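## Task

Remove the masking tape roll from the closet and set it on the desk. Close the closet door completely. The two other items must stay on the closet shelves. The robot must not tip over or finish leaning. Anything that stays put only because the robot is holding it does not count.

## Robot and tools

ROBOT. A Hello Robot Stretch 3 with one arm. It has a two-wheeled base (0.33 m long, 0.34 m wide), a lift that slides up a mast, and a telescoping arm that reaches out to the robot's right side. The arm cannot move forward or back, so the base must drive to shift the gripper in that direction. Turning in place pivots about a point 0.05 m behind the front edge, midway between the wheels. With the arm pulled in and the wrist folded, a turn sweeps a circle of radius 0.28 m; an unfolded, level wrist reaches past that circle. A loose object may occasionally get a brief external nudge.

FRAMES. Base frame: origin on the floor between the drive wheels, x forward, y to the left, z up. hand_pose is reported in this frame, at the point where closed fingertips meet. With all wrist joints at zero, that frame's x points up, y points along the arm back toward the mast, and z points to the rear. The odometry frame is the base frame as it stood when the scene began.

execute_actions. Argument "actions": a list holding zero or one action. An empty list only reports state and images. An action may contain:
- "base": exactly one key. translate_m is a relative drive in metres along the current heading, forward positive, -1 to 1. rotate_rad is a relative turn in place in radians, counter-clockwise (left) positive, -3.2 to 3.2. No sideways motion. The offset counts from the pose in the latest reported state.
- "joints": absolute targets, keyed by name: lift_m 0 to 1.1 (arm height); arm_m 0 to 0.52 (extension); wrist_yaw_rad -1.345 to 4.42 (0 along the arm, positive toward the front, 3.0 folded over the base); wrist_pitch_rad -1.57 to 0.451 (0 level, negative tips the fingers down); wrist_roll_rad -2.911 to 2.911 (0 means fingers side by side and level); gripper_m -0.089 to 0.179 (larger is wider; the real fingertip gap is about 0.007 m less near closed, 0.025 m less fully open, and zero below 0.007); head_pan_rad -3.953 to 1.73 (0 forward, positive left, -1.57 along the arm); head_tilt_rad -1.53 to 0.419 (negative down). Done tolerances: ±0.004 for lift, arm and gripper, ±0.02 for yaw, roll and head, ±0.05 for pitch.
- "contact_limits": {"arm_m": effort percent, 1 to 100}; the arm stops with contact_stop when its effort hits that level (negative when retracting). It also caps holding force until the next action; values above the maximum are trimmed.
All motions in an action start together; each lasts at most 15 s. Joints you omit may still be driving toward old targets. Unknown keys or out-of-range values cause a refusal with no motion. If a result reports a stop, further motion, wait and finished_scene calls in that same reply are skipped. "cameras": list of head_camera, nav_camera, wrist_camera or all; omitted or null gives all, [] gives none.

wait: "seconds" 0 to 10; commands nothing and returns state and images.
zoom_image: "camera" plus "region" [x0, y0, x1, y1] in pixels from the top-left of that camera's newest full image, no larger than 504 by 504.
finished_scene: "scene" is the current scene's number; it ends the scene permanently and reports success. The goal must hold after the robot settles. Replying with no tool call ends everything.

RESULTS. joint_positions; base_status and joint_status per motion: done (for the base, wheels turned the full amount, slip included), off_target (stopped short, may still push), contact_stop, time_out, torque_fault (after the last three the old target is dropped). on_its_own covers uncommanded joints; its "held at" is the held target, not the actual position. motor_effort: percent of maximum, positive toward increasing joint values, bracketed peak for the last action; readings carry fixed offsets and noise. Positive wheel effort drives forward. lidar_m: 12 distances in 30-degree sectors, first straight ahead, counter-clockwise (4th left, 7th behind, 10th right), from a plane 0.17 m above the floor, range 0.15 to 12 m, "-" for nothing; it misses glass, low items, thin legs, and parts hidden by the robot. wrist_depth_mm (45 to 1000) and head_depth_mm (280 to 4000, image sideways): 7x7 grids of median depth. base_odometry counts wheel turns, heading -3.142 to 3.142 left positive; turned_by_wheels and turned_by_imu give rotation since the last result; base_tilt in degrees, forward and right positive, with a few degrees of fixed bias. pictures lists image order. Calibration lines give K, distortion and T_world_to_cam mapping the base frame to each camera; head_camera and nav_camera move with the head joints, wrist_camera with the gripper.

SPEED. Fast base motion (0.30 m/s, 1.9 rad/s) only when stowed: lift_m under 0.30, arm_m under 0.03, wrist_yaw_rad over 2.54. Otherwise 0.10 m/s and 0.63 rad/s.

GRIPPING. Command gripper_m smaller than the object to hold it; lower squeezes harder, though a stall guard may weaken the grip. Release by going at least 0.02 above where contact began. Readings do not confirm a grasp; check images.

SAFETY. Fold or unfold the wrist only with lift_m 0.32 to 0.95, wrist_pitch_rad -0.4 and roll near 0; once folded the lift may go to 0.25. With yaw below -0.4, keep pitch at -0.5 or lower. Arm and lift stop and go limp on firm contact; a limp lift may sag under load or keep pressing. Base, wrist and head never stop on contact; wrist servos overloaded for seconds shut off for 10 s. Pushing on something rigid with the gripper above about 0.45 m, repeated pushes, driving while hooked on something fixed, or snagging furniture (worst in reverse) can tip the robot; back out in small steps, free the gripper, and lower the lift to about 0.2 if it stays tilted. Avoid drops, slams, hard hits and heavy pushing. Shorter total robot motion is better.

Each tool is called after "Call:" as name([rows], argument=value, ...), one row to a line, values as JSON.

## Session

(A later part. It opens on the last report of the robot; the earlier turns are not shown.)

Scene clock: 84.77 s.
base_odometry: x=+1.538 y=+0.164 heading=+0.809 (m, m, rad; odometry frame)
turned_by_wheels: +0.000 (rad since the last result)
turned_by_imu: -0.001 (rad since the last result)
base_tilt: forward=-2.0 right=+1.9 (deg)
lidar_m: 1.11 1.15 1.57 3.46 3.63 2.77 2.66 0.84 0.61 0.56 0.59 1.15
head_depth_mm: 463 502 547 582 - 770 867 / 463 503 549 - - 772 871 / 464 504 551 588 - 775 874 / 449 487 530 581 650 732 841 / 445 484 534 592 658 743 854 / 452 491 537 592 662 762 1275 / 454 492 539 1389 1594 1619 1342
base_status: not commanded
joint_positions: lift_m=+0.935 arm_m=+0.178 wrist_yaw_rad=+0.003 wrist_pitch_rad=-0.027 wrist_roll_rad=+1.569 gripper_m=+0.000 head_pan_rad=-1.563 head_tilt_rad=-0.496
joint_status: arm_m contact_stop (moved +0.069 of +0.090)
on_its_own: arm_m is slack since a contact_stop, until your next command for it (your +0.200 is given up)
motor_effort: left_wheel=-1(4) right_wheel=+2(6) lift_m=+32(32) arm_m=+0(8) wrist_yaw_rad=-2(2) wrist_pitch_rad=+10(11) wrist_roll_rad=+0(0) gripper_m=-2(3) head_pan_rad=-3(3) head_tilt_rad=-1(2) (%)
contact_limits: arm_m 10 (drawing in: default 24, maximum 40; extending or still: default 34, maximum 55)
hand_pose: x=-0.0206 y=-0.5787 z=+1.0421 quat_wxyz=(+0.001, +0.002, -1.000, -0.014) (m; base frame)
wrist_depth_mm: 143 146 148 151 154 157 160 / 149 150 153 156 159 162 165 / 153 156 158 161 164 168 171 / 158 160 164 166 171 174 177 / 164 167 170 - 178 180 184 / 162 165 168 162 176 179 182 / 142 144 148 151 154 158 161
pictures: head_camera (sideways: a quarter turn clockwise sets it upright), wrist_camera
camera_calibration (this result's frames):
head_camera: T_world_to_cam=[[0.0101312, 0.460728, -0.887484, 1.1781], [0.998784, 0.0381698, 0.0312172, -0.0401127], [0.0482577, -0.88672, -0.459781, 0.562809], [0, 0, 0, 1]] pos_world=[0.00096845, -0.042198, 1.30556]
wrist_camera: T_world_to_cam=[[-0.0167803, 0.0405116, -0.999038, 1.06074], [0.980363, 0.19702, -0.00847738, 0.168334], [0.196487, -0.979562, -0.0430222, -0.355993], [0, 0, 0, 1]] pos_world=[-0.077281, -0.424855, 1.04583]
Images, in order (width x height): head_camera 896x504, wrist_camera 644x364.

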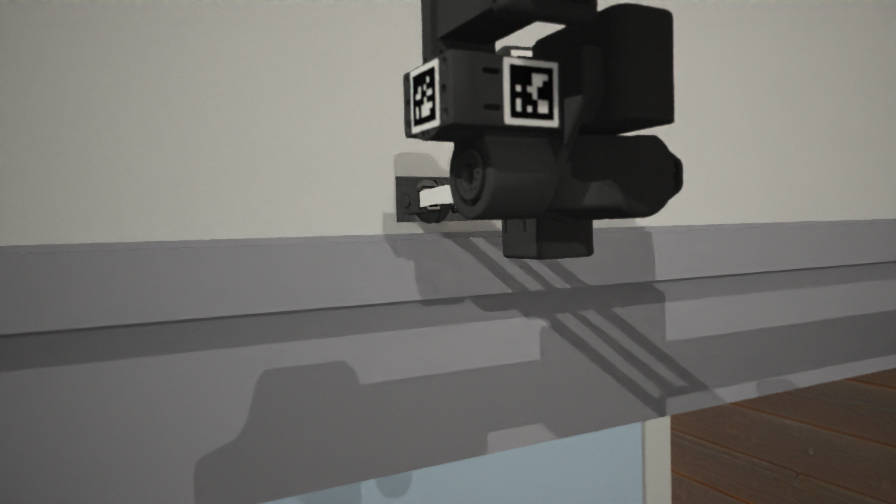

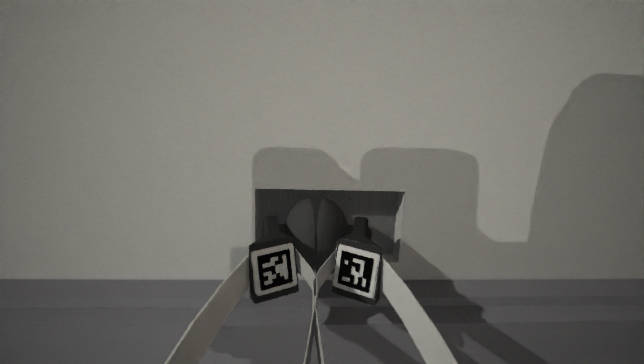

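Call:
execute_actions([
  {"base":{"translate_m":-0.54},"joints":{"arm_m":0.178,"head_pan_rad":-1.25}},
])

Scene clock: 91.57 s.
base_odometry: x=+1.166 y=-0.227 heading=+0.811 (m, m, rad; odometry frame)
turned_by_wheels: +0.002 (rad since the last result)
turned_by_imu: +0.004 (rad since the last result)
base_tilt: forward=-1.9 right=+1.8 (deg)
lidar_m: 1.65 1.72 2.35 3.04 2.97 2.20 2.12 0.84 0.61 0.59 0.79 0.79
head_depth_mm: 465 494 530 576 - 716 801 / 1082 1122 1256 1091 1303 1449 882 / 1109 1088 1304 1171 1297 1598 1317 / 1151 1203 1354 1186 1328 1600 1319 / 1188 1242 1364 1400 1387 1557 1328 / 1060 1072 1159 1175 1271 1328 1191 / 912 941 975 862 894 968 1120
base_status: done
joint_positions: lift_m=+0.935 arm_m=+0.178 wrist_yaw_rad=+0.100 wrist_pitch_rad=-0.026 wrist_roll_rad=+1.570 gripper_m=+0.000 head_pan_rad=-1.257 head_tilt_rad=-0.496
joint_status: all done
on_its_own: left_wheel is at rest, and its effort (+23) is outside its rest range (-18 to +18); right_wheel is at rest, and its effort (-45) is outside its rest range (-18 to +18); wrist_yaw_rad is at rest, and its effort (-69) is outside its rest range (-12 to +12)
motor_effort: left_wheel=+23(25) right_wheel=-45(45) lift_m=+32(32) arm_m=+0(1) wrist_yaw_rad=-69(70) wrist_pitch_rad=+10(11) wrist_roll_rad=+0(0) gripper_m=-2(3) head_pan_rad=+2(21) head_tilt_rad=-1(2) (%)
hand_pose: x=+0.0042 y=-0.5772 z=+1.0423 quat_wxyz=(+0.002, +0.050, -0.999, -0.014) (m; base frame)
wrist_depth_mm: 137 139 141 143 146 149 151 / 143 145 148 150 153 156 159 / 151 152 155 158 161 164 167 / 159 161 163 166 170 173 177 / 166 170 173 - 182 183 188 / 542 658 624 - 566 799 626 / 850 776 850 918 832 873 718
pictures: head_camera (sideways: a quarter turn clockwise sets it upright), nav_camera (sideways: a quarter turn counterclockwise sets it upright), wrist_camera
camera_calibration (this result's frames):
head_camera: T_world_to_cam=[[-0.129138, 0.442376, -0.887483, 1.17895], [0.940883, 0.337289, 0.0312172, -0.0397595], [0.313148, -0.830987, -0.459781, 0.561193], [0, 0, 0, 1]] pos_world=[0.0139194, -0.0417835, 1.30556]
nav_camera: T_world_to_cam=[[0.176926, -0.471865, 0.863736, -1.08265], [-0.933487, -0.35858, -0.00468119, 0.066585], [0.311928, -0.805458, -0.503923, 0.610488], [0, 0, 0, 1]] pos_world=[0.0632775, 0.00473306, 1.24308]
wrist_camera: T_world_to_cam=[[-0.0204447, 0.0379095, -0.999072, 1.05985], [0.95667, 0.29105, -0.00853315, 0.198214], [0.290457, -0.955956, -0.0422173, -0.34699], [0, 0, 0, 1]] pos_world=[-0.0671715, -0.429576, 1.04591]
Images, in order (width x height): head_camera 896x504, nav_camera 672x504, wrist_camera 644x364.

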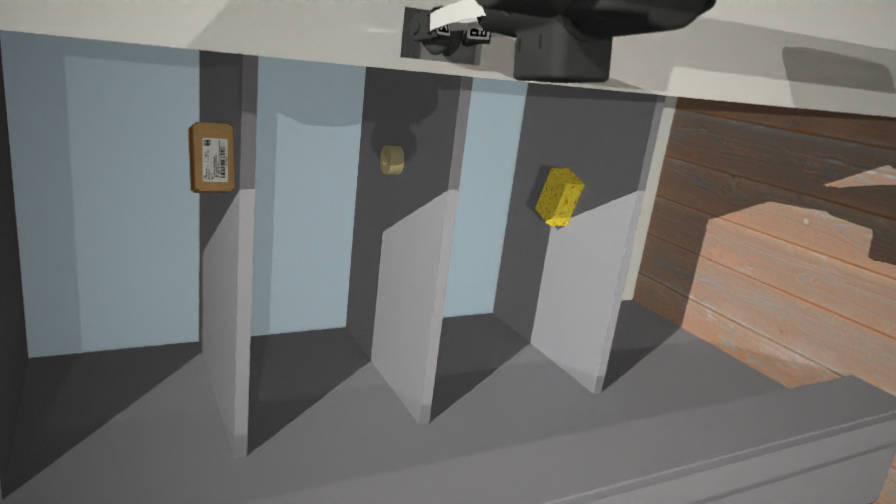

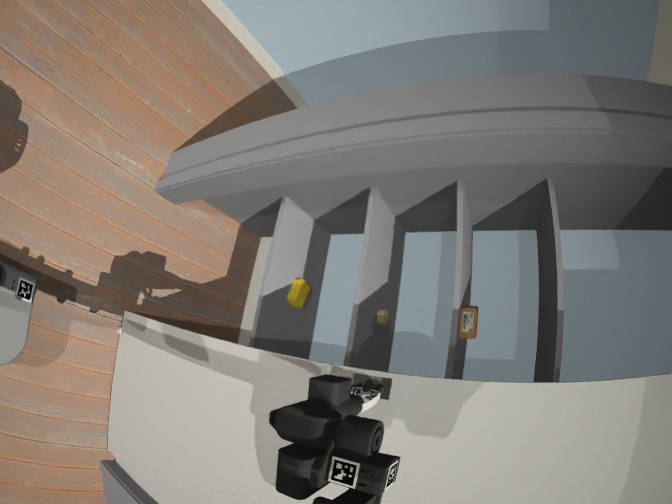

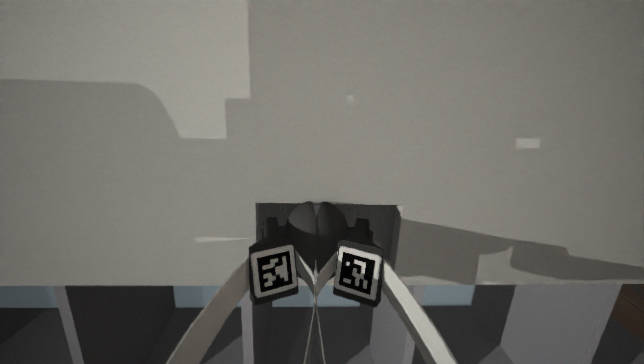

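Call:
execute_actions([
  {"base":{"translate_m":0.03}},
], cameras=[])

Call:
execute_actions([
  {"joints":{"arm_m":0.0,"lift_m":0.77}},
], cameras=[])

Call:
execute_actions([
  {"base":{"rotate_rad":-0.7},"joints":{"wrist_roll_rad":0,"wrist_yaw_rad":0,"head_pan_rad":-1.57,"head_tilt_rad":-0.6}},
], cameras=[])

Call:
execute_actions([
  {"base":{"translate_m":0.29}},
], cameras=["nav_camera"])

Call:
execute_actions([
  {"base":{"rotate_rad":0.7}},
])

Scene clock: 93.80 s.
base_odometry: x=+1.186 y=-0.205 heading=+0.811 (m, m, rad; odometry frame)
turned_by_wheels: +0.000 (rad since the last result)
turned_by_imu: +0.000 (rad since the last result)
base_tilt: forward=-1.9 right=+1.8 (deg)
lidar_m: 1.62 1.68 2.31 3.05 3.04 2.23 2.15 0.86 0.61 0.59 0.77 0.79
head_depth_mm: 1033 501 536 594 - 715 801 / 1081 1040 1255 1095 1310 1501 1247 / 1115 1149 1297 1176 1287 1594 1318 / 1148 1203 1349 1189 1326 1606 1322 / 1173 1189 1344 1337 1383 1530 1325 / 1016 1022 1108 1138 1215 1089 1142 / 872 900 918 815 855 945 1137
base_status: done
joint_positions: lift_m=+0.935 arm_m=+0.178 wrist_yaw_rad=+0.115 wrist_pitch_rad=-0.026 wrist_roll_rad=+1.570 gripper_m=+0.000 head_pan_rad=-1.257 head_tilt_rad=-0.496
joint_status: not commanded
on_its_own: wrist_yaw_rad is held at +0.117, not at your +0.000, by its stall guard, which is not easing now
motor_effort: left_wheel=-2(10) right_wheel=+3(22) lift_m=+32(32) arm_m=+2(2) wrist_yaw_rad=+2(22) wrist_pitch_rad=+10(10) wrist_roll_rad=+0(0) gripper_m=-3(2) head_pan_rad=+2(2) head_tilt_rad=-1(3) (%)
hand_pose: x=+0.0080 y=-0.5767 z=+1.0423 quat_wxyz=(+0.002, +0.058, -0.998, -0.014) (m; base frame)
wrist_depth_mm: 137 138 140 142 144 147 149 / 142 144 147 149 152 154 157 / 149 151 154 157 160 163 166 / 157 160 163 165 170 172 175 / 166 168 171 - 181 182 186 / 579 713 985 - - 850 650 / 797 761 808 892 842 844 716
pictures: none
No camera images: the call's "cameras" was empty. Leave "cameras" out to get every camera's image.

Scene clock: 96.37 s.
base_odometry: x=+1.186 y=-0.205 heading=+0.811 (m, m, rad; odometry frame)
turned_by_wheels: +0.000 (rad since the last result)
turned_by_imu: +0.001 (rad since the last result)
base_tilt: forward=-2.0 right=+1.9 (deg)
lidar_m: 1.62 1.69 2.30 3.05 3.03 2.23 2.15 0.86 0.61 0.59 0.77 0.79
head_depth_mm: 1029 501 535 588 635 699 785 / 1082 1039 1254 1096 1307 1511 1256 / 1116 1148 1300 1177 1292 1587 1314 / 1149 1198 1349 1192 1324 1602 1320 / 1171 1196 1342 1342 1379 1525 1322 / 1016 1024 1111 1133 1212 1087 1134 / 871 899 799 813 857 941 1136
base_status: not commanded
joint_positions: lift_m=+0.770 arm_m=+0.000 wrist_yaw_rad=+0.116 wrist_pitch_rad=-0.025 wrist_roll_rad=+1.570 gripper_m=+0.000 head_pan_rad=-1.257 head_tilt_rad=-0.496
joint_status: all done
on_its_own: wrist_yaw_rad is held at +0.117, not at your +0.000, by its stall guard, which is not easing now
motor_effort: left_wheel=-2(2) right_wheel=+3(3) lift_m=+20(26) arm_m=-3(4) wrist_yaw_rad=+1(1) wrist_pitch_rad=+10(10) wrist_roll_rad=+0(0) gripper_m=-2(3) head_pan_rad=+2(2) head_tilt_rad=-1(2) (%)
hand_pose: x=+0.0083 y=-0.3990 z=+0.8781 quat_wxyz=(+0.002, +0.058, -0.998, -0.013) (m; base frame)
wrist_depth_mm: 290 293 299 303 307 311 317 / 303 310 313 317 324 327 333 / 317 323 330 334 338 344 353 / 718 699 805 775 877 715 372 / 821 - 948 - - - 925 / 932 - 845 - - - 927 / 814 844 863 865 865 909 881
pictures: none
No camera images: the call's "cameras" was empty. Leave "cameras" out to get every camera's image.

Scene clock: 98.47 s.
base_odometry: x=+1.186 y=-0.205 heading=+0.111 (m, m, rad; odometry frame)
turned_by_wheels: -0.700 (rad since the last result)
turned_by_imu: -0.711 (rad since the last result)
base_tilt: forward=-2.1 right=+1.7 (deg)
lidar_m: 0.77 1.62 1.63 1.98 3.46 3.05 2.38 2.15 1.00 0.65 0.59 1.09
head_depth_mm: 768 867 1024 2189 1778 1451 1228 / 706 774 871 997 1174 1383 1233 / 670 738 829 958 1097 1284 - / 611 668 738 826 938 1084 1204 / 566 616 675 746 836 954 1101 / 531 572 623 685 757 851 968 / 497 534 578 629 693 769 865
base_status: done
joint_positions: lift_m=+0.770 arm_m=+0.000 wrist_yaw_rad=+0.001 wrist_pitch_rad=-0.025 wrist_roll_rad=+0.004 gripper_m=+0.000 head_pan_rad=-1.563 head_tilt_rad=-0.593
joint_status: all done
motor_effort: left_wheel=+4(9) right_wheel=-3(7) lift_m=+21(20) arm_m=-3(3) wrist_yaw_rad=+0(1) wrist_pitch_rad=+10(10) wrist_roll_rad=-1(3) gripper_m=-2(2) head_pan_rad=-3(16) head_tilt_rad=-3(13) (%)
hand_pose: x=-0.0212 y=-0.4007 z=+0.8784 quat_wxyz=(+0.706, +0.010, -0.708, -0.009) (m; base frame)
wrist_depth_mm: 300 342 403 492 610 - - / 305 351 416 516 647 - - / 316 361 437 545 675 - - / 325 373 449 561 724 - - / 333 385 452 - 780 - - / 342 398 457 622 - - - / 352 403 525 661 837 - -
pictures: none
No camera images: the call's "cameras" was empty. Leave "cameras" out to get every camera's image.

Scene clock: 102.80 s.
base_odometry: x=+1.474 y=-0.173 heading=+0.111 (m, m, rad; odometry frame)
turned_by_wheels: +0.000 (rad since the last result)
turned_by_imu: +0.001 (rad since the last result)
base_tilt: forward=-1.9 right=+1.8 (deg)
lidar_m: 0.48 1.40 1.41 1.70 3.32 3.29 2.62 2.37 0.71 0.44 0.44 0.52
head_depth_mm: 519 586 672 788 952 1234 1230 / 473 529 597 686 806 980 1179 / 435 479 534 606 694 836 - / 401 439 486 544 615 712 829 / 373 405 444 499 552 640 805 / 348 377 415 480 1121 1416 1262 / 338 665 1101 897 1205 1029 1259
base_status: done
joint_positions: lift_m=+0.770 arm_m=+0.000 wrist_yaw_rad=+0.001 wrist_pitch_rad=-0.025 wrist_roll_rad=+0.004 gripper_m=+0.000 head_pan_rad=-1.563 head_tilt_rad=-0.593
joint_status: not commanded
motor_effort: left_wheel=+3(9) right_wheel=-3(5) lift_m=+20(20) arm_m=-3(3) wrist_yaw_rad=+0(0) wrist_pitch_rad=+10(10) wrist_roll_rad=-1(1) gripper_m=-1(2) head_pan_rad=-3(3) head_tilt_rad=-2(3) (%)
hand_pose: x=-0.0212 y=-0.4007 z=+0.8784 quat_wxyz=(+0.706, +0.010, -0.708, -0.009) (m; base frame)
wrist_depth_mm: 170 186 218 267 347 490 - / 421 189 226 277 365 528 - / 680 195 234 291 387 598 - / 433 201 243 304 408 626 - / 735 207 248 - 446 672 - / 768 214 247 336 505 723 - / 653 225 280 356 468 797 -
pictures: nav_camera (sideways: a quarter turn counterclockwise sets it upright)
camera_calibration (this result's frames):
nav_camera: T_world_to_cam=[[0.0272617, -0.58466, 0.810821, -1.01274], [-0.998141, -0.0601447, -0.00980881, 0.0736541], [0.0545014, -0.809046, -0.585213, 0.71782], [0, 0, 0, 1]] pos_world=[0.062004, -0.00692987, 1.24195]
Images, in order (width x height): nav_camera 672x504.

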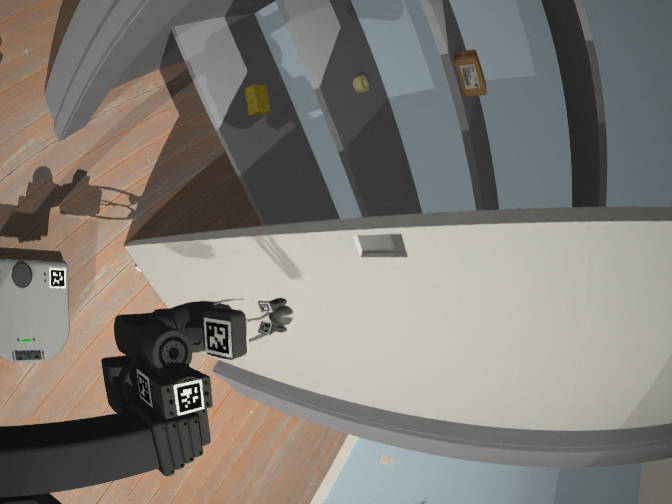

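Scene clock: 104.90 s.
base_odometry: x=+1.474 y=-0.173 heading=+0.811 (m, m, rad; odometry frame)
turned_by_wheels: +0.700 (rad since the last result)
turned_by_imu: +0.712 (rad since the last result)
base_tilt: forward=-2.1 right=+1.8 (deg)
lidar_m: 1.40 1.45 1.99 3.33 3.27 2.46 2.37 0.57 0.44 1.12 0.48 0.54
head_depth_mm: 920 812 1083 886 1151 1355 732 / 919 829 1095 896 1157 1382 1237 / 923 662 1092 902 1175 1432 - / 927 873 1097 915 1139 1400 1246 / 927 801 1100 923 1184 1404 1252 / 930 811 1104 931 1194 1326 1227 / 932 833 1055 935 1034 1027 769
base_status: done
joint_positions: lift_m=+0.770 arm_m=+0.000 wrist_yaw_rad=+0.001 wrist_pitch_rad=-0.025 wrist_roll_rad=+0.004 gripper_m=+0.000 head_pan_rad=-1.563 head_tilt_rad=-0.593
joint_status: not commanded
motor_effort: left_wheel=-3(8) right_wheel=+5(8) lift_m=+20(20) arm_m=-3(3) wrist_yaw_rad=+0(0) wrist_pitch_rad=+10(10) wrist_roll_rad=-1(1) gripper_m=-2(3) head_pan_rad=-3(3) head_tilt_rad=-3(3) (%)
hand_pose: x=-0.0213 y=-0.4008 z=+0.8784 quat_wxyz=(+0.706, +0.010, -0.708, -0.009) (m; base frame)
wrist_depth_mm: 491 668 796 808 759 739 699 / 495 729 821 822 843 842 819 / 498 685 845 847 859 860 840 / 487 640 540 566 602 630 187 / 498 750 937 - 943 945 188 / 503 758 850 769 874 892 186 / 504 656 664 676 693 692 185
pictures: head_camera (sideways: a quarter turn clockwise sets it upright), nav_camera (sideways: a quarter turn counterclockwise sets it upright), wrist_camera
camera_calibration (this result's frames):
head_camera: T_world_to_cam=[[0.00942432, 0.54478, -0.838526, 1.11426], [0.998804, 0.035112, 0.0340375, -0.0437804], [0.0479853, -0.837844, -0.543797, 0.672127], [0, 0, 0, 1]] pos_world=[0.00097469, -0.0423501, 1.30132]
nav_camera: T_world_to_cam=[[0.0272453, -0.584782, 0.810733, -1.01263], [-0.998143, -0.0601137, -0.00981663, 0.0736643], [0.0544768, -0.80896, -0.585334, 0.717978], [0, 0, 0, 1]] pos_world=[0.0620038, -0.00692257, 1.24195]
wrist_camera: T_world_to_cam=[[-0.999864, 0.0114419, 0.0118682, -0.0305549], [-0.00907001, 0.219357, -0.975603, 0.970024], [-0.0137661, -0.975578, -0.219223, -0.0366512], [0, 0, 0, 1]] pos_world=[-0.0222571, -0.248188, 0.938686]
Images, in order (width x height): head_camera 896x504, nav_camera 672x504, wrist_camera 644x364.

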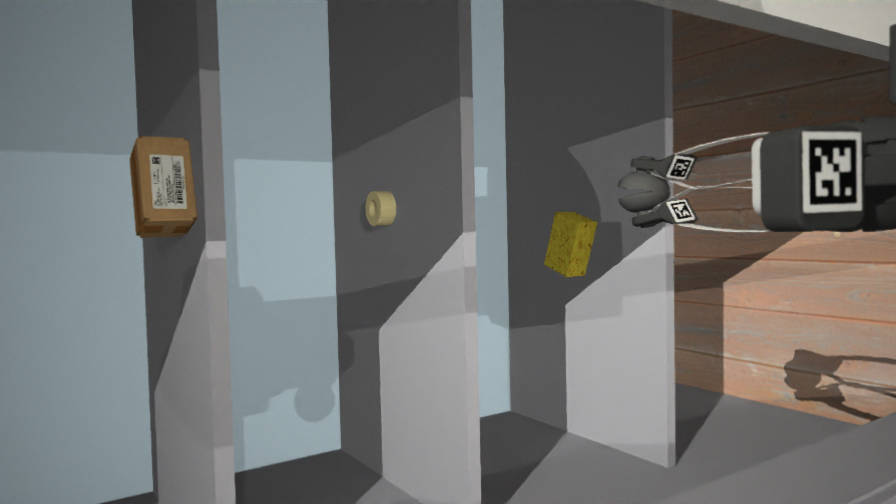

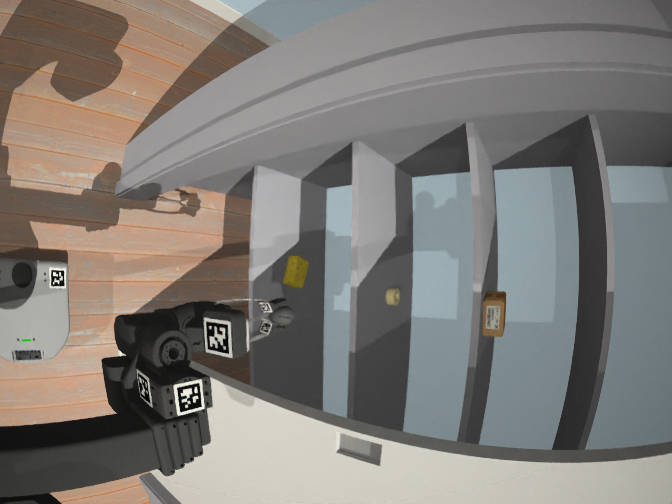

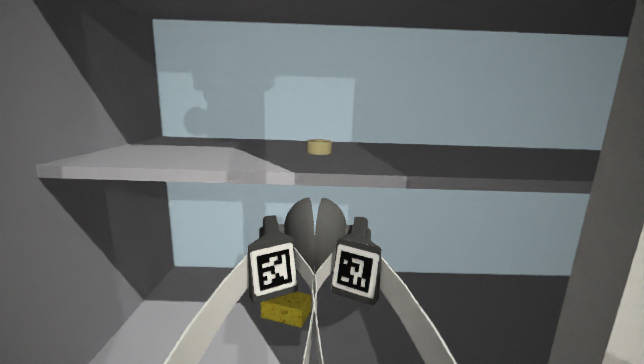

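Call:
execute_actions([
  {"joints":{"arm_m":0.30,"lift_m":0.825,"wrist_pitch_rad":-0.15,"gripper_m":0.12}},
], cameras=["wrist_camera","head_camera"])

Scene clock: 108.80 s.
base_odometry: x=+1.474 y=-0.173 heading=+0.811 (m, m, rad; odometry frame)
turned_by_wheels: +0.000 (rad since the last result)
turned_by_imu: +0.001 (rad since the last result)
base_tilt: forward=-2.0 right=+1.8 (deg)
lidar_m: 1.40 1.45 1.99 3.33 3.28 2.47 2.37 0.56 0.44 1.12 0.48 0.54
head_depth_mm: 916 809 1085 884 - 1407 750 / 922 822 1091 938 1093 1392 1228 / 922 669 1093 - 1097 1392 1240 / 928 874 1099 937 1139 1405 1248 / 929 801 1101 921 1185 1405 1251 / 926 811 1106 931 1196 1329 1228 / 930 834 1062 936 1039 1022 771
base_status: not commanded
joint_positions: lift_m=+0.825 arm_m=+0.300 wrist_yaw_rad=+0.000 wrist_pitch_rad=-0.166 wrist_roll_rad=+0.003 gripper_m=+0.120 head_pan_rad=-1.563 head_tilt_rad=-0.593
joint_status: all done
motor_effort: left_wheel=-2(2) right_wheel=+5(5) lift_m=+33(33) arm_m=+3(3) wrist_yaw_rad=+0(0) wrist_pitch_rad=+6(10) wrist_roll_rad=-1(1) gripper_m=+0(82) head_pan_rad=-3(3) head_tilt_rad=-4(3) (%)
hand_pose: x=-0.0214 y=-0.6935 z=+0.8973 quat_wxyz=(+0.704, +0.059, -0.705, -0.059) (m; base frame)
wrist_depth_mm: 489 505 506 510 510 503 509 / 493 541 544 542 540 541 547 / 485 559 557 559 563 570 564 / 350 356 366 358 387 398 407 / 255 273 265 270 274 288 285 / 204 - 206 209 213 226 218 / 469 612 618 609 616 622 635
pictures: head_camera (sideways: a quarter turn clockwise sets it upright), wrist_camera
camera_calibration (this result's frames):
head_camera: T_world_to_cam=[[0.00947049, 0.544814, -0.838503, 1.11423], [0.998807, 0.0350255, 0.0340387, -0.0437819], [0.0479137, -0.837825, -0.543832, 0.672173], [0, 0, 0, 1]] pos_world=[0.00097108, -0.0423496, 1.30132]
wrist_camera: T_world_to_cam=[[-0.999853, 0.00996185, 0.0139678, -0.0304414], [-0.00953915, 0.353893, -0.935237, 1.10969], [-0.0142598, -0.935233, -0.353746, -0.169415], [0, 0, 0, 1]] pos_world=[-0.0222672, -0.550853, 0.978322]
Images, in order (width x height): head_camera 896x504, wrist_camera 644x364.

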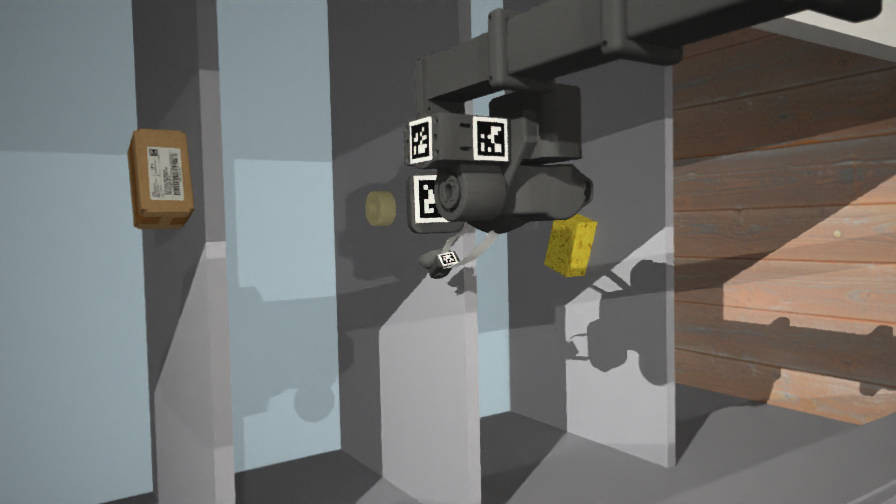

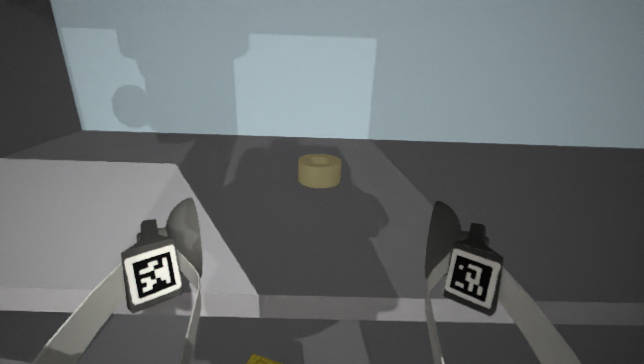

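Call:
execute_actions([
  {"joints":{"arm_m":0.50,"lift_m":0.80}},
], cameras=["wrist_camera"])

Scene clock: 111.80 s.
base_odometry: x=+1.474 y=-0.173 heading=+0.811 (m, m, rad; odometry frame)
turned_by_wheels: +0.000 (rad since the last result)
turned_by_imu: +0.001 (rad since the last result)
base_tilt: forward=-1.9 right=+1.9 (deg)
lidar_m: 1.40 1.45 1.99 3.33 3.29 2.46 2.37 0.57 0.44 1.12 0.48 0.54
head_depth_mm: 917 809 1086 884 - - 757 / 918 821 1092 1326 1126 1389 1237 / 921 669 1111 1329 1168 1391 1239 / 928 873 1099 914 1140 1400 1245 / 925 800 1104 920 1182 1416 1250 / 930 810 1107 931 1191 1325 1225 / 928 831 1057 939 1035 1025 770
base_status: not commanded
joint_positions: lift_m=+0.800 arm_m=+0.500 wrist_yaw_rad=+0.000 wrist_pitch_rad=-0.166 wrist_roll_rad=+0.003 gripper_m=+0.120 head_pan_rad=-1.563 head_tilt_rad=-0.593
joint_status: all done
motor_effort: left_wheel=-3(3) right_wheel=+5(5) lift_m=+20(34) arm_m=+3(3) wrist_yaw_rad=+0(0) wrist_pitch_rad=+6(6) wrist_roll_rad=-1(1) gripper_m=+0(0) head_pan_rad=-3(3) head_tilt_rad=-3(3) (%)
hand_pose: x=-0.0214 y=-0.8934 z=+0.8728 quat_wxyz=(+0.704, +0.059, -0.705, -0.059) (m; base frame)
wrist_depth_mm: 329 327 329 329 329 328 331 / 350 346 348 351 351 348 349 / 373 370 370 371 370 370 374 / 287 294 303 310 317 325 334 / 211 224 217 184 226 237 236 / 166 - 170 160 174 187 180 / - 138 140 142 143 144 146
pictures: wrist_camera
camera_calibration (this result's frames):
wrist_camera: T_world_to_cam=[[-0.999852, 0.00998587, 0.0139764, -0.0281013], [-0.00953417, 0.354193, -0.935124, 1.15778], [-0.0142884, -0.935119, -0.354045, -0.36473], [0, 0, 0, 1]] pos_world=[-0.02227, -0.750863, 0.95393]
Images, in order (width x height): wrist_camera 644x364.

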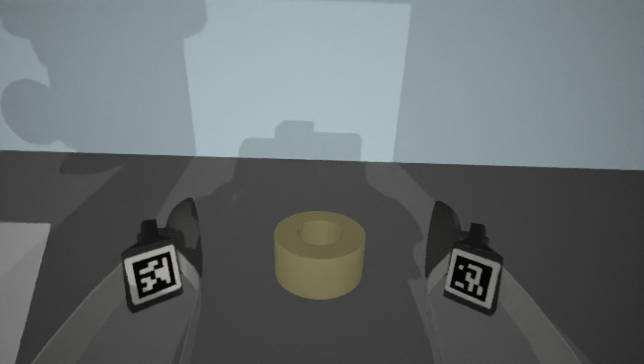

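Call:
execute_actions([
  {"joints":{"arm_m":0.518,"lift_m":0.789}},
], cameras=["wrist_camera"])

Call:
execute_actions([
  {"joints":{"gripper_m":0.0}},
], cameras=["wrist_camera"])

Call:
execute_actions([
  {"joints":{"lift_m":0.83}},
], cameras=["wrist_camera"])

Scene clock: 113.13 s.
base_odometry: x=+1.474 y=-0.173 heading=+0.811 (m, m, rad; odometry frame)
turned_by_wheels: +0.000 (rad since the last result)
turned_by_imu: +0.000 (rad since the last result)
base_tilt: forward=-1.9 right=+1.8 (deg)
lidar_m: 1.40 1.45 1.99 3.31 3.29 2.46 2.37 0.56 0.44 1.12 0.48 0.54
head_depth_mm: 918 808 1087 885 - - 1184 / 921 822 1095 1315 1127 1387 1237 / 920 667 1112 1324 1169 1396 1239 / 924 872 1100 912 1147 1404 1249 / 926 801 1100 920 1187 1414 1246 / 931 813 1106 930 1197 1334 1233 / 929 833 1055 935 1037 1025 769
base_status: not commanded
joint_positions: lift_m=+0.789 arm_m=+0.518 wrist_yaw_rad=+0.000 wrist_pitch_rad=-0.161 wrist_roll_rad=+0.003 gripper_m=+0.120 head_pan_rad=-1.563 head_tilt_rad=-0.593
joint_status: all done
motor_effort: left_wheel=-3(2) right_wheel=+4(4) lift_m=+19(22) arm_m=+3(2) wrist_yaw_rad=+0(0) wrist_pitch_rad=+4(6) wrist_roll_rad=-1(1) gripper_m=+0(0) head_pan_rad=-3(3) head_tilt_rad=-2(2) (%)
hand_pose: x=-0.0214 y=-0.9118 z=+0.8633 quat_wxyz=(+0.704, +0.057, -0.706, -0.057) (m; base frame)
wrist_depth_mm: 313 311 312 312 313 315 314 / 331 331 329 331 332 334 333 / 347 353 352 351 351 352 355 / 267 275 280 289 296 303 309 / 195 208 201 167 208 220 216 / 153 - 156 140 161 171 166 / - 127 129 130 131 132 135
pictures: wrist_camera
camera_calibration (this result's frames):
wrist_camera: T_world_to_cam=[[-0.999853, 0.0100617, 0.013906, -0.027654], [-0.00951958, 0.349083, -0.937043, 1.15231], [-0.0142826, -0.937038, -0.348936, -0.391397], [0, 0, 0, 1]] pos_world=[-0.0222706, -0.768728, 0.943579]
Images, in order (width x height): wrist_camera 644x364.

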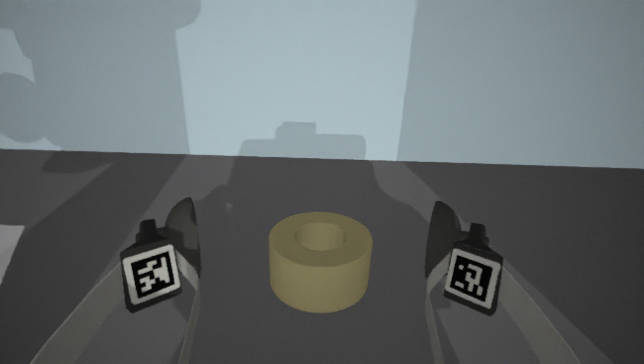

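Scene clock: 114.83 s.
base_odometry: x=+1.474 y=-0.173 heading=+0.811 (m, m, rad; odometry frame)
turned_by_wheels: +0.000 (rad since the last result)
turned_by_imu: +0.001 (rad since the last result)
base_tilt: forward=-2.0 right=+1.8 (deg)
lidar_m: 1.40 1.45 1.99 3.32 3.28 2.46 2.37 0.57 0.44 1.12 0.48 0.54
head_depth_mm: 920 809 1087 884 - - 1178 / 916 823 1094 1323 1123 1391 1238 / 920 668 1111 1327 1169 1400 1242 / 923 874 1098 912 1132 1401 1251 / 930 798 1100 920 1187 1409 1248 / 927 813 1102 928 1193 1323 1230 / 931 832 1057 935 1039 1024 767
base_status: not commanded
joint_positions: lift_m=+0.789 arm_m=+0.518 wrist_yaw_rad=+0.004 wrist_pitch_rad=-0.159 wrist_roll_rad=+0.003 gripper_m=+0.001 head_pan_rad=-1.563 head_tilt_rad=-0.593
joint_status: all done
motor_effort: left_wheel=-1(3) right_wheel=+1(5) lift_m=+19(19) arm_m=+3(4) wrist_yaw_rad=-2(3) wrist_pitch_rad=+3(4) wrist_roll_rad=-1(1) gripper_m=-17(91) head_pan_rad=-3(3) head_tilt_rad=-2(2) (%)
hand_pose: x=-0.0205 y=-0.9119 z=+0.8637 quat_wxyz=(+0.704, +0.058, -0.706, -0.055) (m; base frame)
wrist_depth_mm: 316 315 312 313 314 313 314 / 329 333 333 329 332 330 328 / 349 350 353 353 353 352 350 / 270 273 281 288 296 304 313 / 196 198 213 166 224 212 218 / 154 155 145 137 154 164 166 / 126 127 129 130 131 134 135
pictures: wrist_camera
camera_calibration (this result's frames):
wrist_camera: T_world_to_cam=[[-0.999882, 0.00653914, 0.0138929, -0.029976], [-0.0107558, 0.347445, -0.937639, 1.15176], [-0.0109584, -0.937678, -0.347334, -0.3933], [0, 0, 0, 1]] pos_world=[-0.0218943, -0.768767, 0.943748]
Images, in order (width x height): wrist_camera 644x364.

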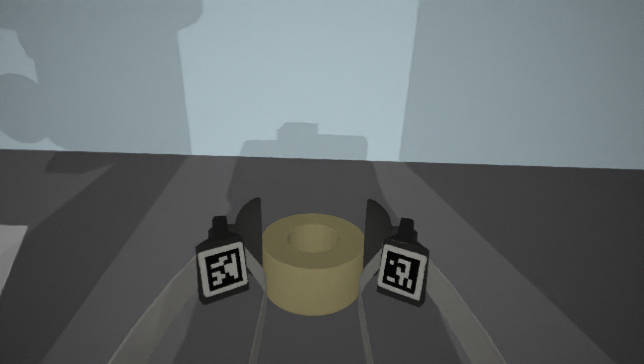

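Scene clock: 116.03 s.
base_odometry: x=+1.474 y=-0.173 heading=+0.811 (m, m, rad; odometry frame)
turned_by_wheels: +0.000 (rad since the last result)
turned_by_imu: +0.000 (rad since the last result)
base_tilt: forward=-2.0 right=+1.8 (deg)
lidar_m: 1.40 1.45 1.99 3.34 3.30 2.46 2.37 0.56 0.44 1.12 0.48 0.54
head_depth_mm: 916 809 1085 886 - 1387 728 / 919 819 1088 857 1160 1390 1236 / 923 668 1094 864 1169 1391 1246 / 922 870 1099 912 1136 1411 1246 / 925 798 1100 918 1187 1414 1256 / 928 811 1101 930 1191 1329 1231 / 931 832 1054 934 1037 1027 769
base_status: not commanded
joint_positions: lift_m=+0.830 arm_m=+0.518 wrist_yaw_rad=+0.002 wrist_pitch_rad=-0.169 wrist_roll_rad=+0.003 gripper_m=+0.001 head_pan_rad=-1.563 head_tilt_rad=-0.593
joint_status: all done
motor_effort: left_wheel=-2(2) right_wheel=+3(4) lift_m=+34(36) arm_m=+3(3) wrist_yaw_rad=-1(3) wrist_pitch_rad=+7(7) wrist_roll_rad=-1(1) gripper_m=-16(17) head_pan_rad=-3(3) head_tilt_rad=-2(2) (%)
hand_pose: x=-0.0210 y=-0.9113 z=+0.9016 quat_wxyz=(+0.704, +0.060, -0.705, -0.059) (m; base frame)
wrist_depth_mm: 313 312 314 313 313 314 313 / 331 329 332 331 332 331 331 / 352 353 354 355 353 355 355 / 359 367 365 367 368 372 372 / 261 265 284 166 297 286 289 / 206 210 194 137 207 221 223 / 169 171 174 176 177 180 182
pictures: wrist_camera
camera_calibration (this result's frames):
wrist_camera: T_world_to_cam=[[-0.999865, 0.00856713, 0.013999, -0.0292939], [-0.0100299, 0.356194, -0.934358, 1.19218], [-0.0129911, -0.934373, -0.35606, -0.368709], [0, 0, 0, 1]] pos_world=[-0.0221226, -0.768907, 0.983048]
Images, in order (width x height): wrist_camera 644x364.

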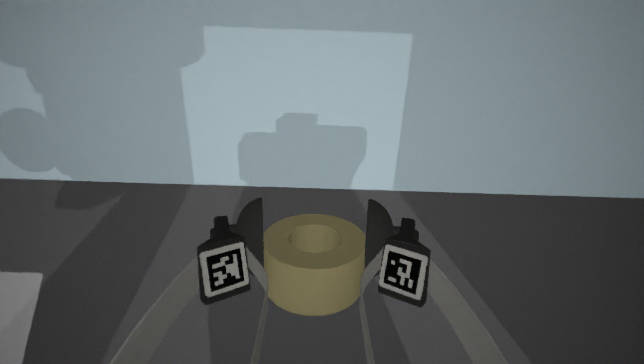

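Call:
execute_actions([
  {"joints":{"arm_m":0.0,"head_pan_rad":0,"head_tilt_rad":-0.5}},
], cameras=[])

Call:
execute_actions([
  {"joints":{"wrist_pitch_rad":-0.4,"wrist_yaw_rad":3.0}},
], cameras=["wrist_camera"])

Call:
execute_actions([
  {"base":{"rotate_rad":2.03},"joints":{"lift_m":0.28}},
], cameras=["nav_camera","wrist_camera"])

Call:
execute_actions([
  {"base":{"translate_m":1.0}},
], cameras=[])

Call:
execute_actions([
  {"base":{"translate_m":1.0}},
])

Scene clock: 122.03 s.
base_odometry: x=+1.474 y=-0.173 heading=+0.811 (m, m, rad; odometry frame)
turned_by_wheels: +0.000 (rad since the last result)
turned_by_imu: +0.001 (rad since the last result)
base_tilt: forward=-2.1 right=+1.8 (deg)
lidar_m: 1.40 1.46 1.99 3.31 3.27 2.47 2.37 0.57 0.44 1.12 0.48 0.54
head_depth_mm: 1158 1262 1370 1519 1695 1565 1299 / 1153 1255 1376 1507 1688 1566 1299 / 1157 1256 1380 1521 1698 1577 1306 / 1155 1258 1383 1522 1702 1587 1316 / 1161 1262 1382 1525 1709 1597 1321 / 1161 1257 1382 1523 1698 1601 1325 / 1166 1266 1386 1529 1717 1614 1330
base_status: not commanded
joint_positions: lift_m=+0.830 arm_m=+0.000 wrist_yaw_rad=+0.000 wrist_pitch_rad=-0.170 wrist_roll_rad=+0.003 gripper_m=+0.001 head_pan_rad=-0.007 head_tilt_rad=-0.508
joint_status: all done
motor_effort: left_wheel=-2(2) right_wheel=+3(3) lift_m=+33(34) arm_m=-3(4) wrist_yaw_rad=+0(1) wrist_pitch_rad=+8(8) wrist_roll_rad=-1(1) gripper_m=-16(16) head_pan_rad=+2(30) head_tilt_rad=+3(11) (%)
hand_pose: x=-0.0214 y=-0.3937 z=+0.9014 quat_wxyz=(+0.704, +0.060, -0.705, -0.060) (m; base frame)
wrist_depth_mm: 491 723 801 781 766 780 773 / 493 713 826 833 821 827 825 / 481 590 611 634 664 696 570 / 499 682 935 932 939 935 188 / 506 752 972 166 996 973 187 / 504 698 693 137 747 803 188 / 511 648 675 664 654 650 202
pictures: none
No camera images: the call's "cameras" was empty. Leave "cameras" out to get every camera's image.

Scene clock: 124.53 s.
base_odometry: x=+1.474 y=-0.173 heading=+0.811 (m, m, rad; odometry frame)
turned_by_wheels: +0.000 (rad since the last result)
turned_by_imu: +0.001 (rad since the last result)
base_tilt: forward=-2.0 right=+1.8 (deg)
lidar_m: 1.40 1.45 1.99 3.33 3.26 2.46 2.37 0.57 0.44 1.12 0.48 0.54
head_depth_mm: 1153 1257 1373 1520 1694 1565 1294 / 1157 1257 1378 1527 1699 1575 1302 / 1159 1256 1375 1522 1703 1587 1307 / 1162 1265 1381 1524 1706 1591 1317 / 1163 1263 1378 1531 1703 1591 1311 / 1166 1264 1390 1532 1702 1608 1323 / 1164 1267 1380 1540 1709 1608 1328
base_status: not commanded
joint_positions: lift_m=+0.830 arm_m=+0.000 wrist_yaw_rad=+2.998 wrist_pitch_rad=-0.415 wrist_roll_rad=+0.003 gripper_m=+0.001 head_pan_rad=-0.007 head_tilt_rad=-0.508
joint_status: all done
motor_effort: left_wheel=-2(2) right_wheel=+4(4) lift_m=+33(33) arm_m=-3(3) wrist_yaw_rad=+2(2) wrist_pitch_rad=+6(7) wrist_roll_rad=-1(1) gripper_m=-16(16) head_pan_rad=+2(2) head_tilt_rad=+3(3) (%)
hand_pose: x=+0.0109 y=+0.0773 z=+0.8429 quat_wxyz=(+0.196, +0.701, +0.096, +0.679) (m; base frame)
wrist_depth_mm: - - - - - - - / - - - - - - - / - - - - - - - / - - - - - - - / - - - 166 - - - / - - - 137 - - - / 931 937 949 979 987 989 -
pictures: wrist_camera
camera_calibration (this result's frames):
wrist_camera: T_world_to_cam=[[0.988614, -0.149546, 0.0166815, -0.0167394], [-0.0722856, -0.569221, -0.819001, 0.760446], [0.131974, 0.80847, -0.57355, 0.581603], [0, 0, 0, 1]] pos_world=[-0.00523822, -0.0398498, 0.956663]
Images, in order (width x height): wrist_camera 644x364.

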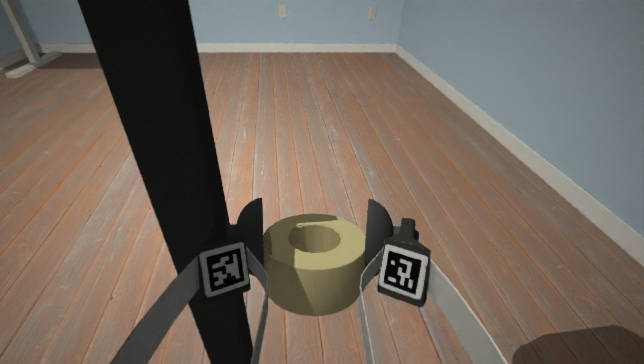

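Scene clock: 130.37 s.
base_odometry: x=+1.474 y=-0.173 heading=+2.841 (m, m, rad; odometry frame)
turned_by_wheels: +2.030 (rad since the last result)
turned_by_imu: +2.064 (rad since the last result)
base_tilt: forward=-2.0 right=+1.8 (deg)
lidar_m: 3.27 2.50 2.37 0.60 0.44 1.12 0.48 0.49 1.40 1.43 1.89 3.65
head_depth_mm: 3061 3229 3467 2656 1965 1559 1294 / 3181 3334 3568 2679 1974 1566 1299 / 3303 3578 3854 2733 2004 1580 1311 / 3478 3804 - 2744 2007 1588 1315 / 3604 3790 3830 2762 2034 1602 1316 / 3214 3337 3553 2795 2013 1601 1321 / 2809 2926 3091 2848 2057 1615 1332
base_status: done
joint_positions: lift_m=+0.280 arm_m=+0.000 wrist_yaw_rad=+2.998 wrist_pitch_rad=-0.417 wrist_roll_rad=+0.003 gripper_m=+0.001 head_pan_rad=-0.007 head_tilt_rad=-0.507
joint_status: all done
motor_effort: left_wheel=-2(7) right_wheel=+4(9) lift_m=+21(34) arm_m=-2(3) wrist_yaw_rad=+1(2) wrist_pitch_rad=+6(6) wrist_roll_rad=-1(1) gripper_m=-16(17) head_pan_rad=+2(2) head_tilt_rad=+2(3) (%)
hand_pose: x=+0.0108 y=+0.0771 z=+0.2932 quat_wxyz=(+0.196, +0.701, +0.096, +0.679) (m; base frame)
wrist_depth_mm: 359 - 664 - - - - / 371 - 731 - - - - / 415 455 791 886 913 931 953 / 633 488 679 691 702 710 727 / 540 516 - 166 595 578 591 / 463 499 - 137 468 493 499 / - - - - 419 427 428
pictures: nav_camera (sideways: a quarter turn counterclockwise sets it upright), wrist_camera
camera_calibration (this result's frames):
nav_camera: T_world_to_cam=[[0.513829, 0.0191235, 0.85768, -1.07681], [0.0460461, -0.998925, -0.00531299, 0.0614323], [0.856656, 0.0422227, -0.514157, 0.620481], [0, 0, 0, 1]] pos_world=[0.018927, 0.0557602, 1.24291]
wrist_camera: T_world_to_cam=[[0.988655, -0.149271, 0.0166958, -0.00754197], [-0.0723229, -0.570515, -0.818097, 0.309947], [0.131643, 0.807608, -0.574838, 0.266935], [0, 0, 0, 1]] pos_world=[-0.00526749, -0.0398755, 0.407137]
Images, in order (width x height): nav_camera 672x504, wrist_camera 644x364.

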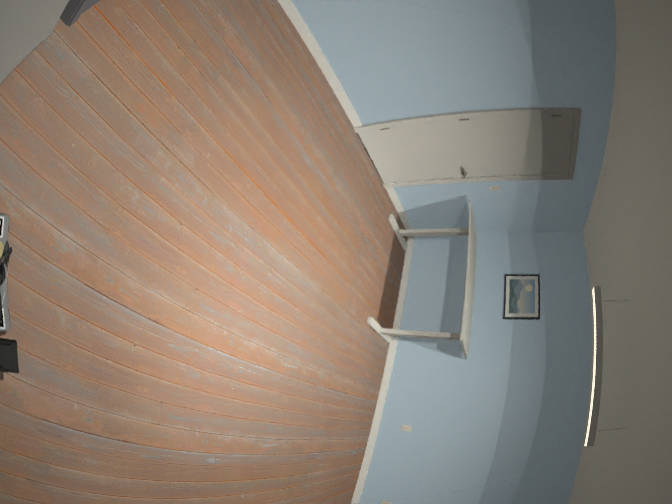

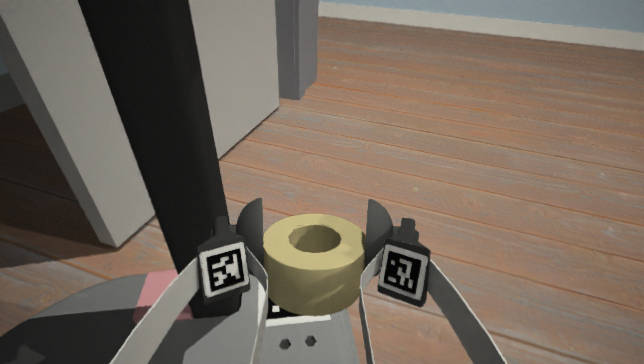

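Scene clock: 135.47 s.
base_odometry: x=+0.519 y=+0.124 heading=+2.840 (m, m, rad; odometry frame)
turned_by_wheels: +0.000 (rad since the last result)
turned_by_imu: +0.002 (rad since the last result)
base_tilt: forward=-2.0 right=+1.8 (deg)
lidar_m: 2.82 2.02 1.92 1.96 1.34 1.30 1.48 1.95 1.85 1.90 2.50 2.30
head_depth_mm: 2270 2375 2620 2492 1979 1570 1296 / 2388 2527 2797 2672 1989 1569 1301 / 2490 2648 2955 2734 1997 1578 1308 / 2647 2749 3165 2752 2020 1589 1318 / 2774 2873 3180 2758 2018 1596 1318 / 2577 2702 2877 2803 2025 1611 1326 / 2286 2403 2518 2556 2044 1625 1326
base_status: done
joint_positions: lift_m=+0.280 arm_m=+0.000 wrist_yaw_rad=+2.999 wrist_pitch_rad=-0.417 wrist_roll_rad=+0.003 gripper_m=+0.001 head_pan_rad=-0.007 head_tilt_rad=-0.507
joint_status: not commanded
motor_effort: left_wheel=-3(8) right_wheel=+4(12) lift_m=+20(21) arm_m=-2(3) wrist_yaw_rad=+1(2) wrist_pitch_rad=+6(7) wrist_roll_rad=-1(1) gripper_m=-16(16) head_pan_rad=+2(2) head_tilt_rad=+2(3) (%)
hand_pose: x=+0.0107 y=+0.0771 z=+0.2932 quat_wxyz=(+0.196, +0.701, +0.097, +0.679) (m; base frame)
wrist_depth_mm: - - - - - - - / - - - - - - - / 826 826 864 878 912 922 952 / 657 659 679 679 704 706 728 / 546 540 - 166 596 581 584 / 462 499 - 137 472 491 497 / - - - - 417 423 432
pictures: none
No camera images: the call's "cameras" was empty. Leave "cameras" out to get every camera's image.

Scene clock: 140.57 s.
base_odometry: x=-0.436 y=+0.420 heading=+2.840 (m, m, rad; odometry frame)
turned_by_wheels: +0.000 (rad since the last result)
turned_by_imu: +0.002 (rad since the last result)
base_tilt: forward=-2.0 right=+1.9 (deg)
lidar_m: 1.84 1.52 1.43 1.50 1.97 2.17 2.25 2.43 2.31 2.37 1.96 1.36
head_depth_mm: 1516 1646 1215 1958 1960 1566 1295 / 1581 1708 1241 2054 1985 1583 1305 / 1655 1798 1372 2193 1996 1578 1310 / 1756 1894 1541 2306 2008 1588 1317 / 1839 1992 1579 2445 2027 1594 1317 / 1902 2038 1795 2175 2030 1610 1325 / 1741 1802 1832 2010 1991 1615 1332
base_status: done
joint_positions: lift_m=+0.280 arm_m=+0.000 wrist_yaw_rad=+2.999 wrist_pitch_rad=-0.417 wrist_roll_rad=+0.003 gripper_m=+0.001 head_pan_rad=-0.007 head_tilt_rad=-0.506
joint_status: not commanded
motor_effort: left_wheel=-3(8) right_wheel=+5(11) lift_m=+21(20) arm_m=-2(3) wrist_yaw_rad=+1(1) wrist_pitch_rad=+7(6) wrist_roll_rad=-1(1) gripper_m=-16(16) head_pan_rad=+2(2) head_tilt_rad=+3(2) (%)
hand_pose: x=+0.0107 y=+0.0771 z=+0.2932 quat_wxyz=(+0.196, +0.701, +0.097, +0.679) (m; base frame)
wrist_depth_mm: - - - - - - - / - - - - - - - / 837 853 860 887 899 918 959 / 656 660 686 683 704 713 728 / 536 540 - 167 593 581 592 / 464 501 - 137 469 485 496 / - - - - 422 425 430
pictures: head_camera (sideways: a quarter turn clockwise sets it upright), nav_camera (sideways: a quarter turn counterclockwise sets it upright), wrist_camera
camera_calibration (this result's frames):
head_camera: T_world_to_cam=[[-0.470164, 0.0169068, -0.882417, 1.17442], [-0.0232782, 0.999231, 0.0315479, -0.0343081], [0.882272, 0.0353738, -0.469409, 0.57025], [0, 0, 0, 1]] pos_world=[0.0482562, -0.00574584, 1.30509]
nav_camera: T_world_to_cam=[[0.512949, 0.0191559, 0.858205, -1.07749], [0.0461027, -0.998923, -0.00525869, 0.0613613], [0.85718, 0.042263, -0.51328, 0.619337], [0, 0, 0, 1]] pos_world=[0.0189845, 0.0557604, 1.24292]
wrist_camera: T_world_to_cam=[[0.988756, -0.148603, 0.0166964, -0.00744303], [-0.0719503, -0.570645, -0.818039, 0.309906], [0.131091, 0.807639, -0.574921, 0.266958], [0, 0, 0, 1]] pos_world=[-0.0053386, -0.0398659, 0.407119]
Images, in order (width x height): head_camera 896x504, nav_camera 672x504, wrist_camera 644x364.

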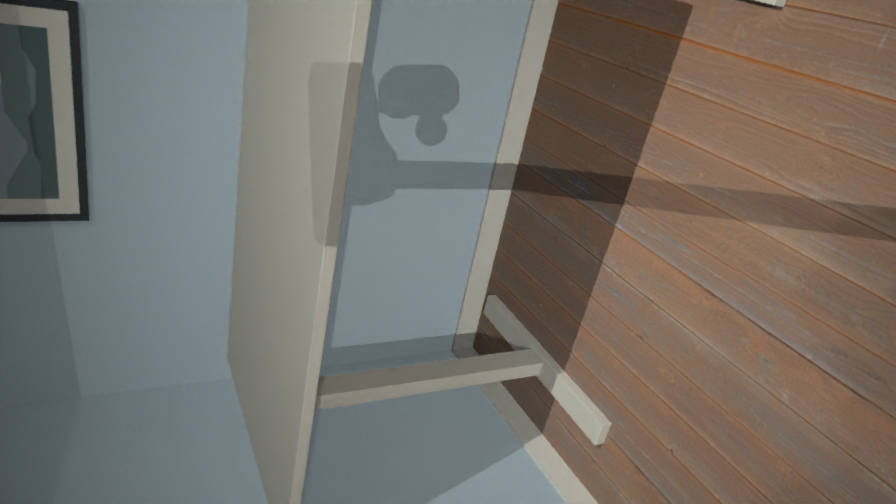

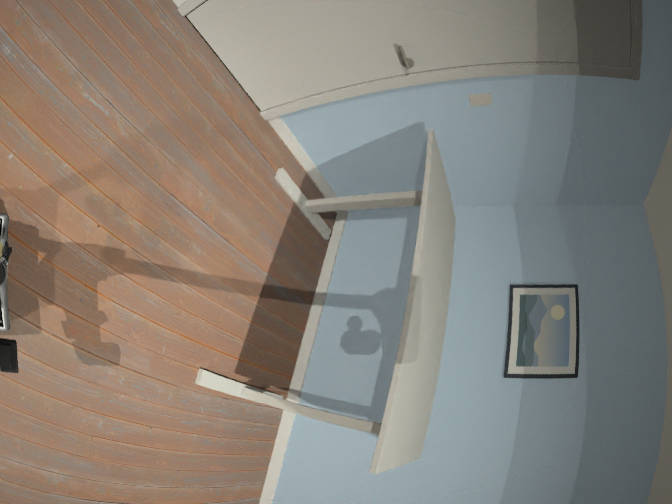

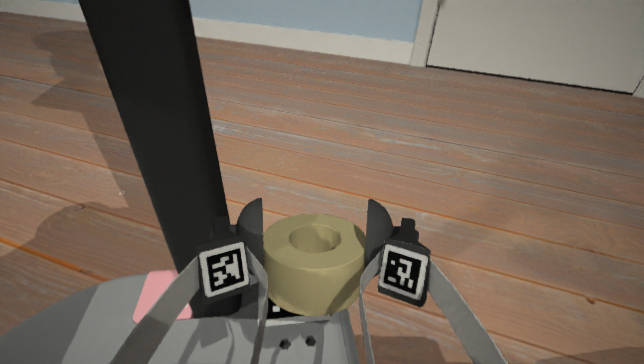

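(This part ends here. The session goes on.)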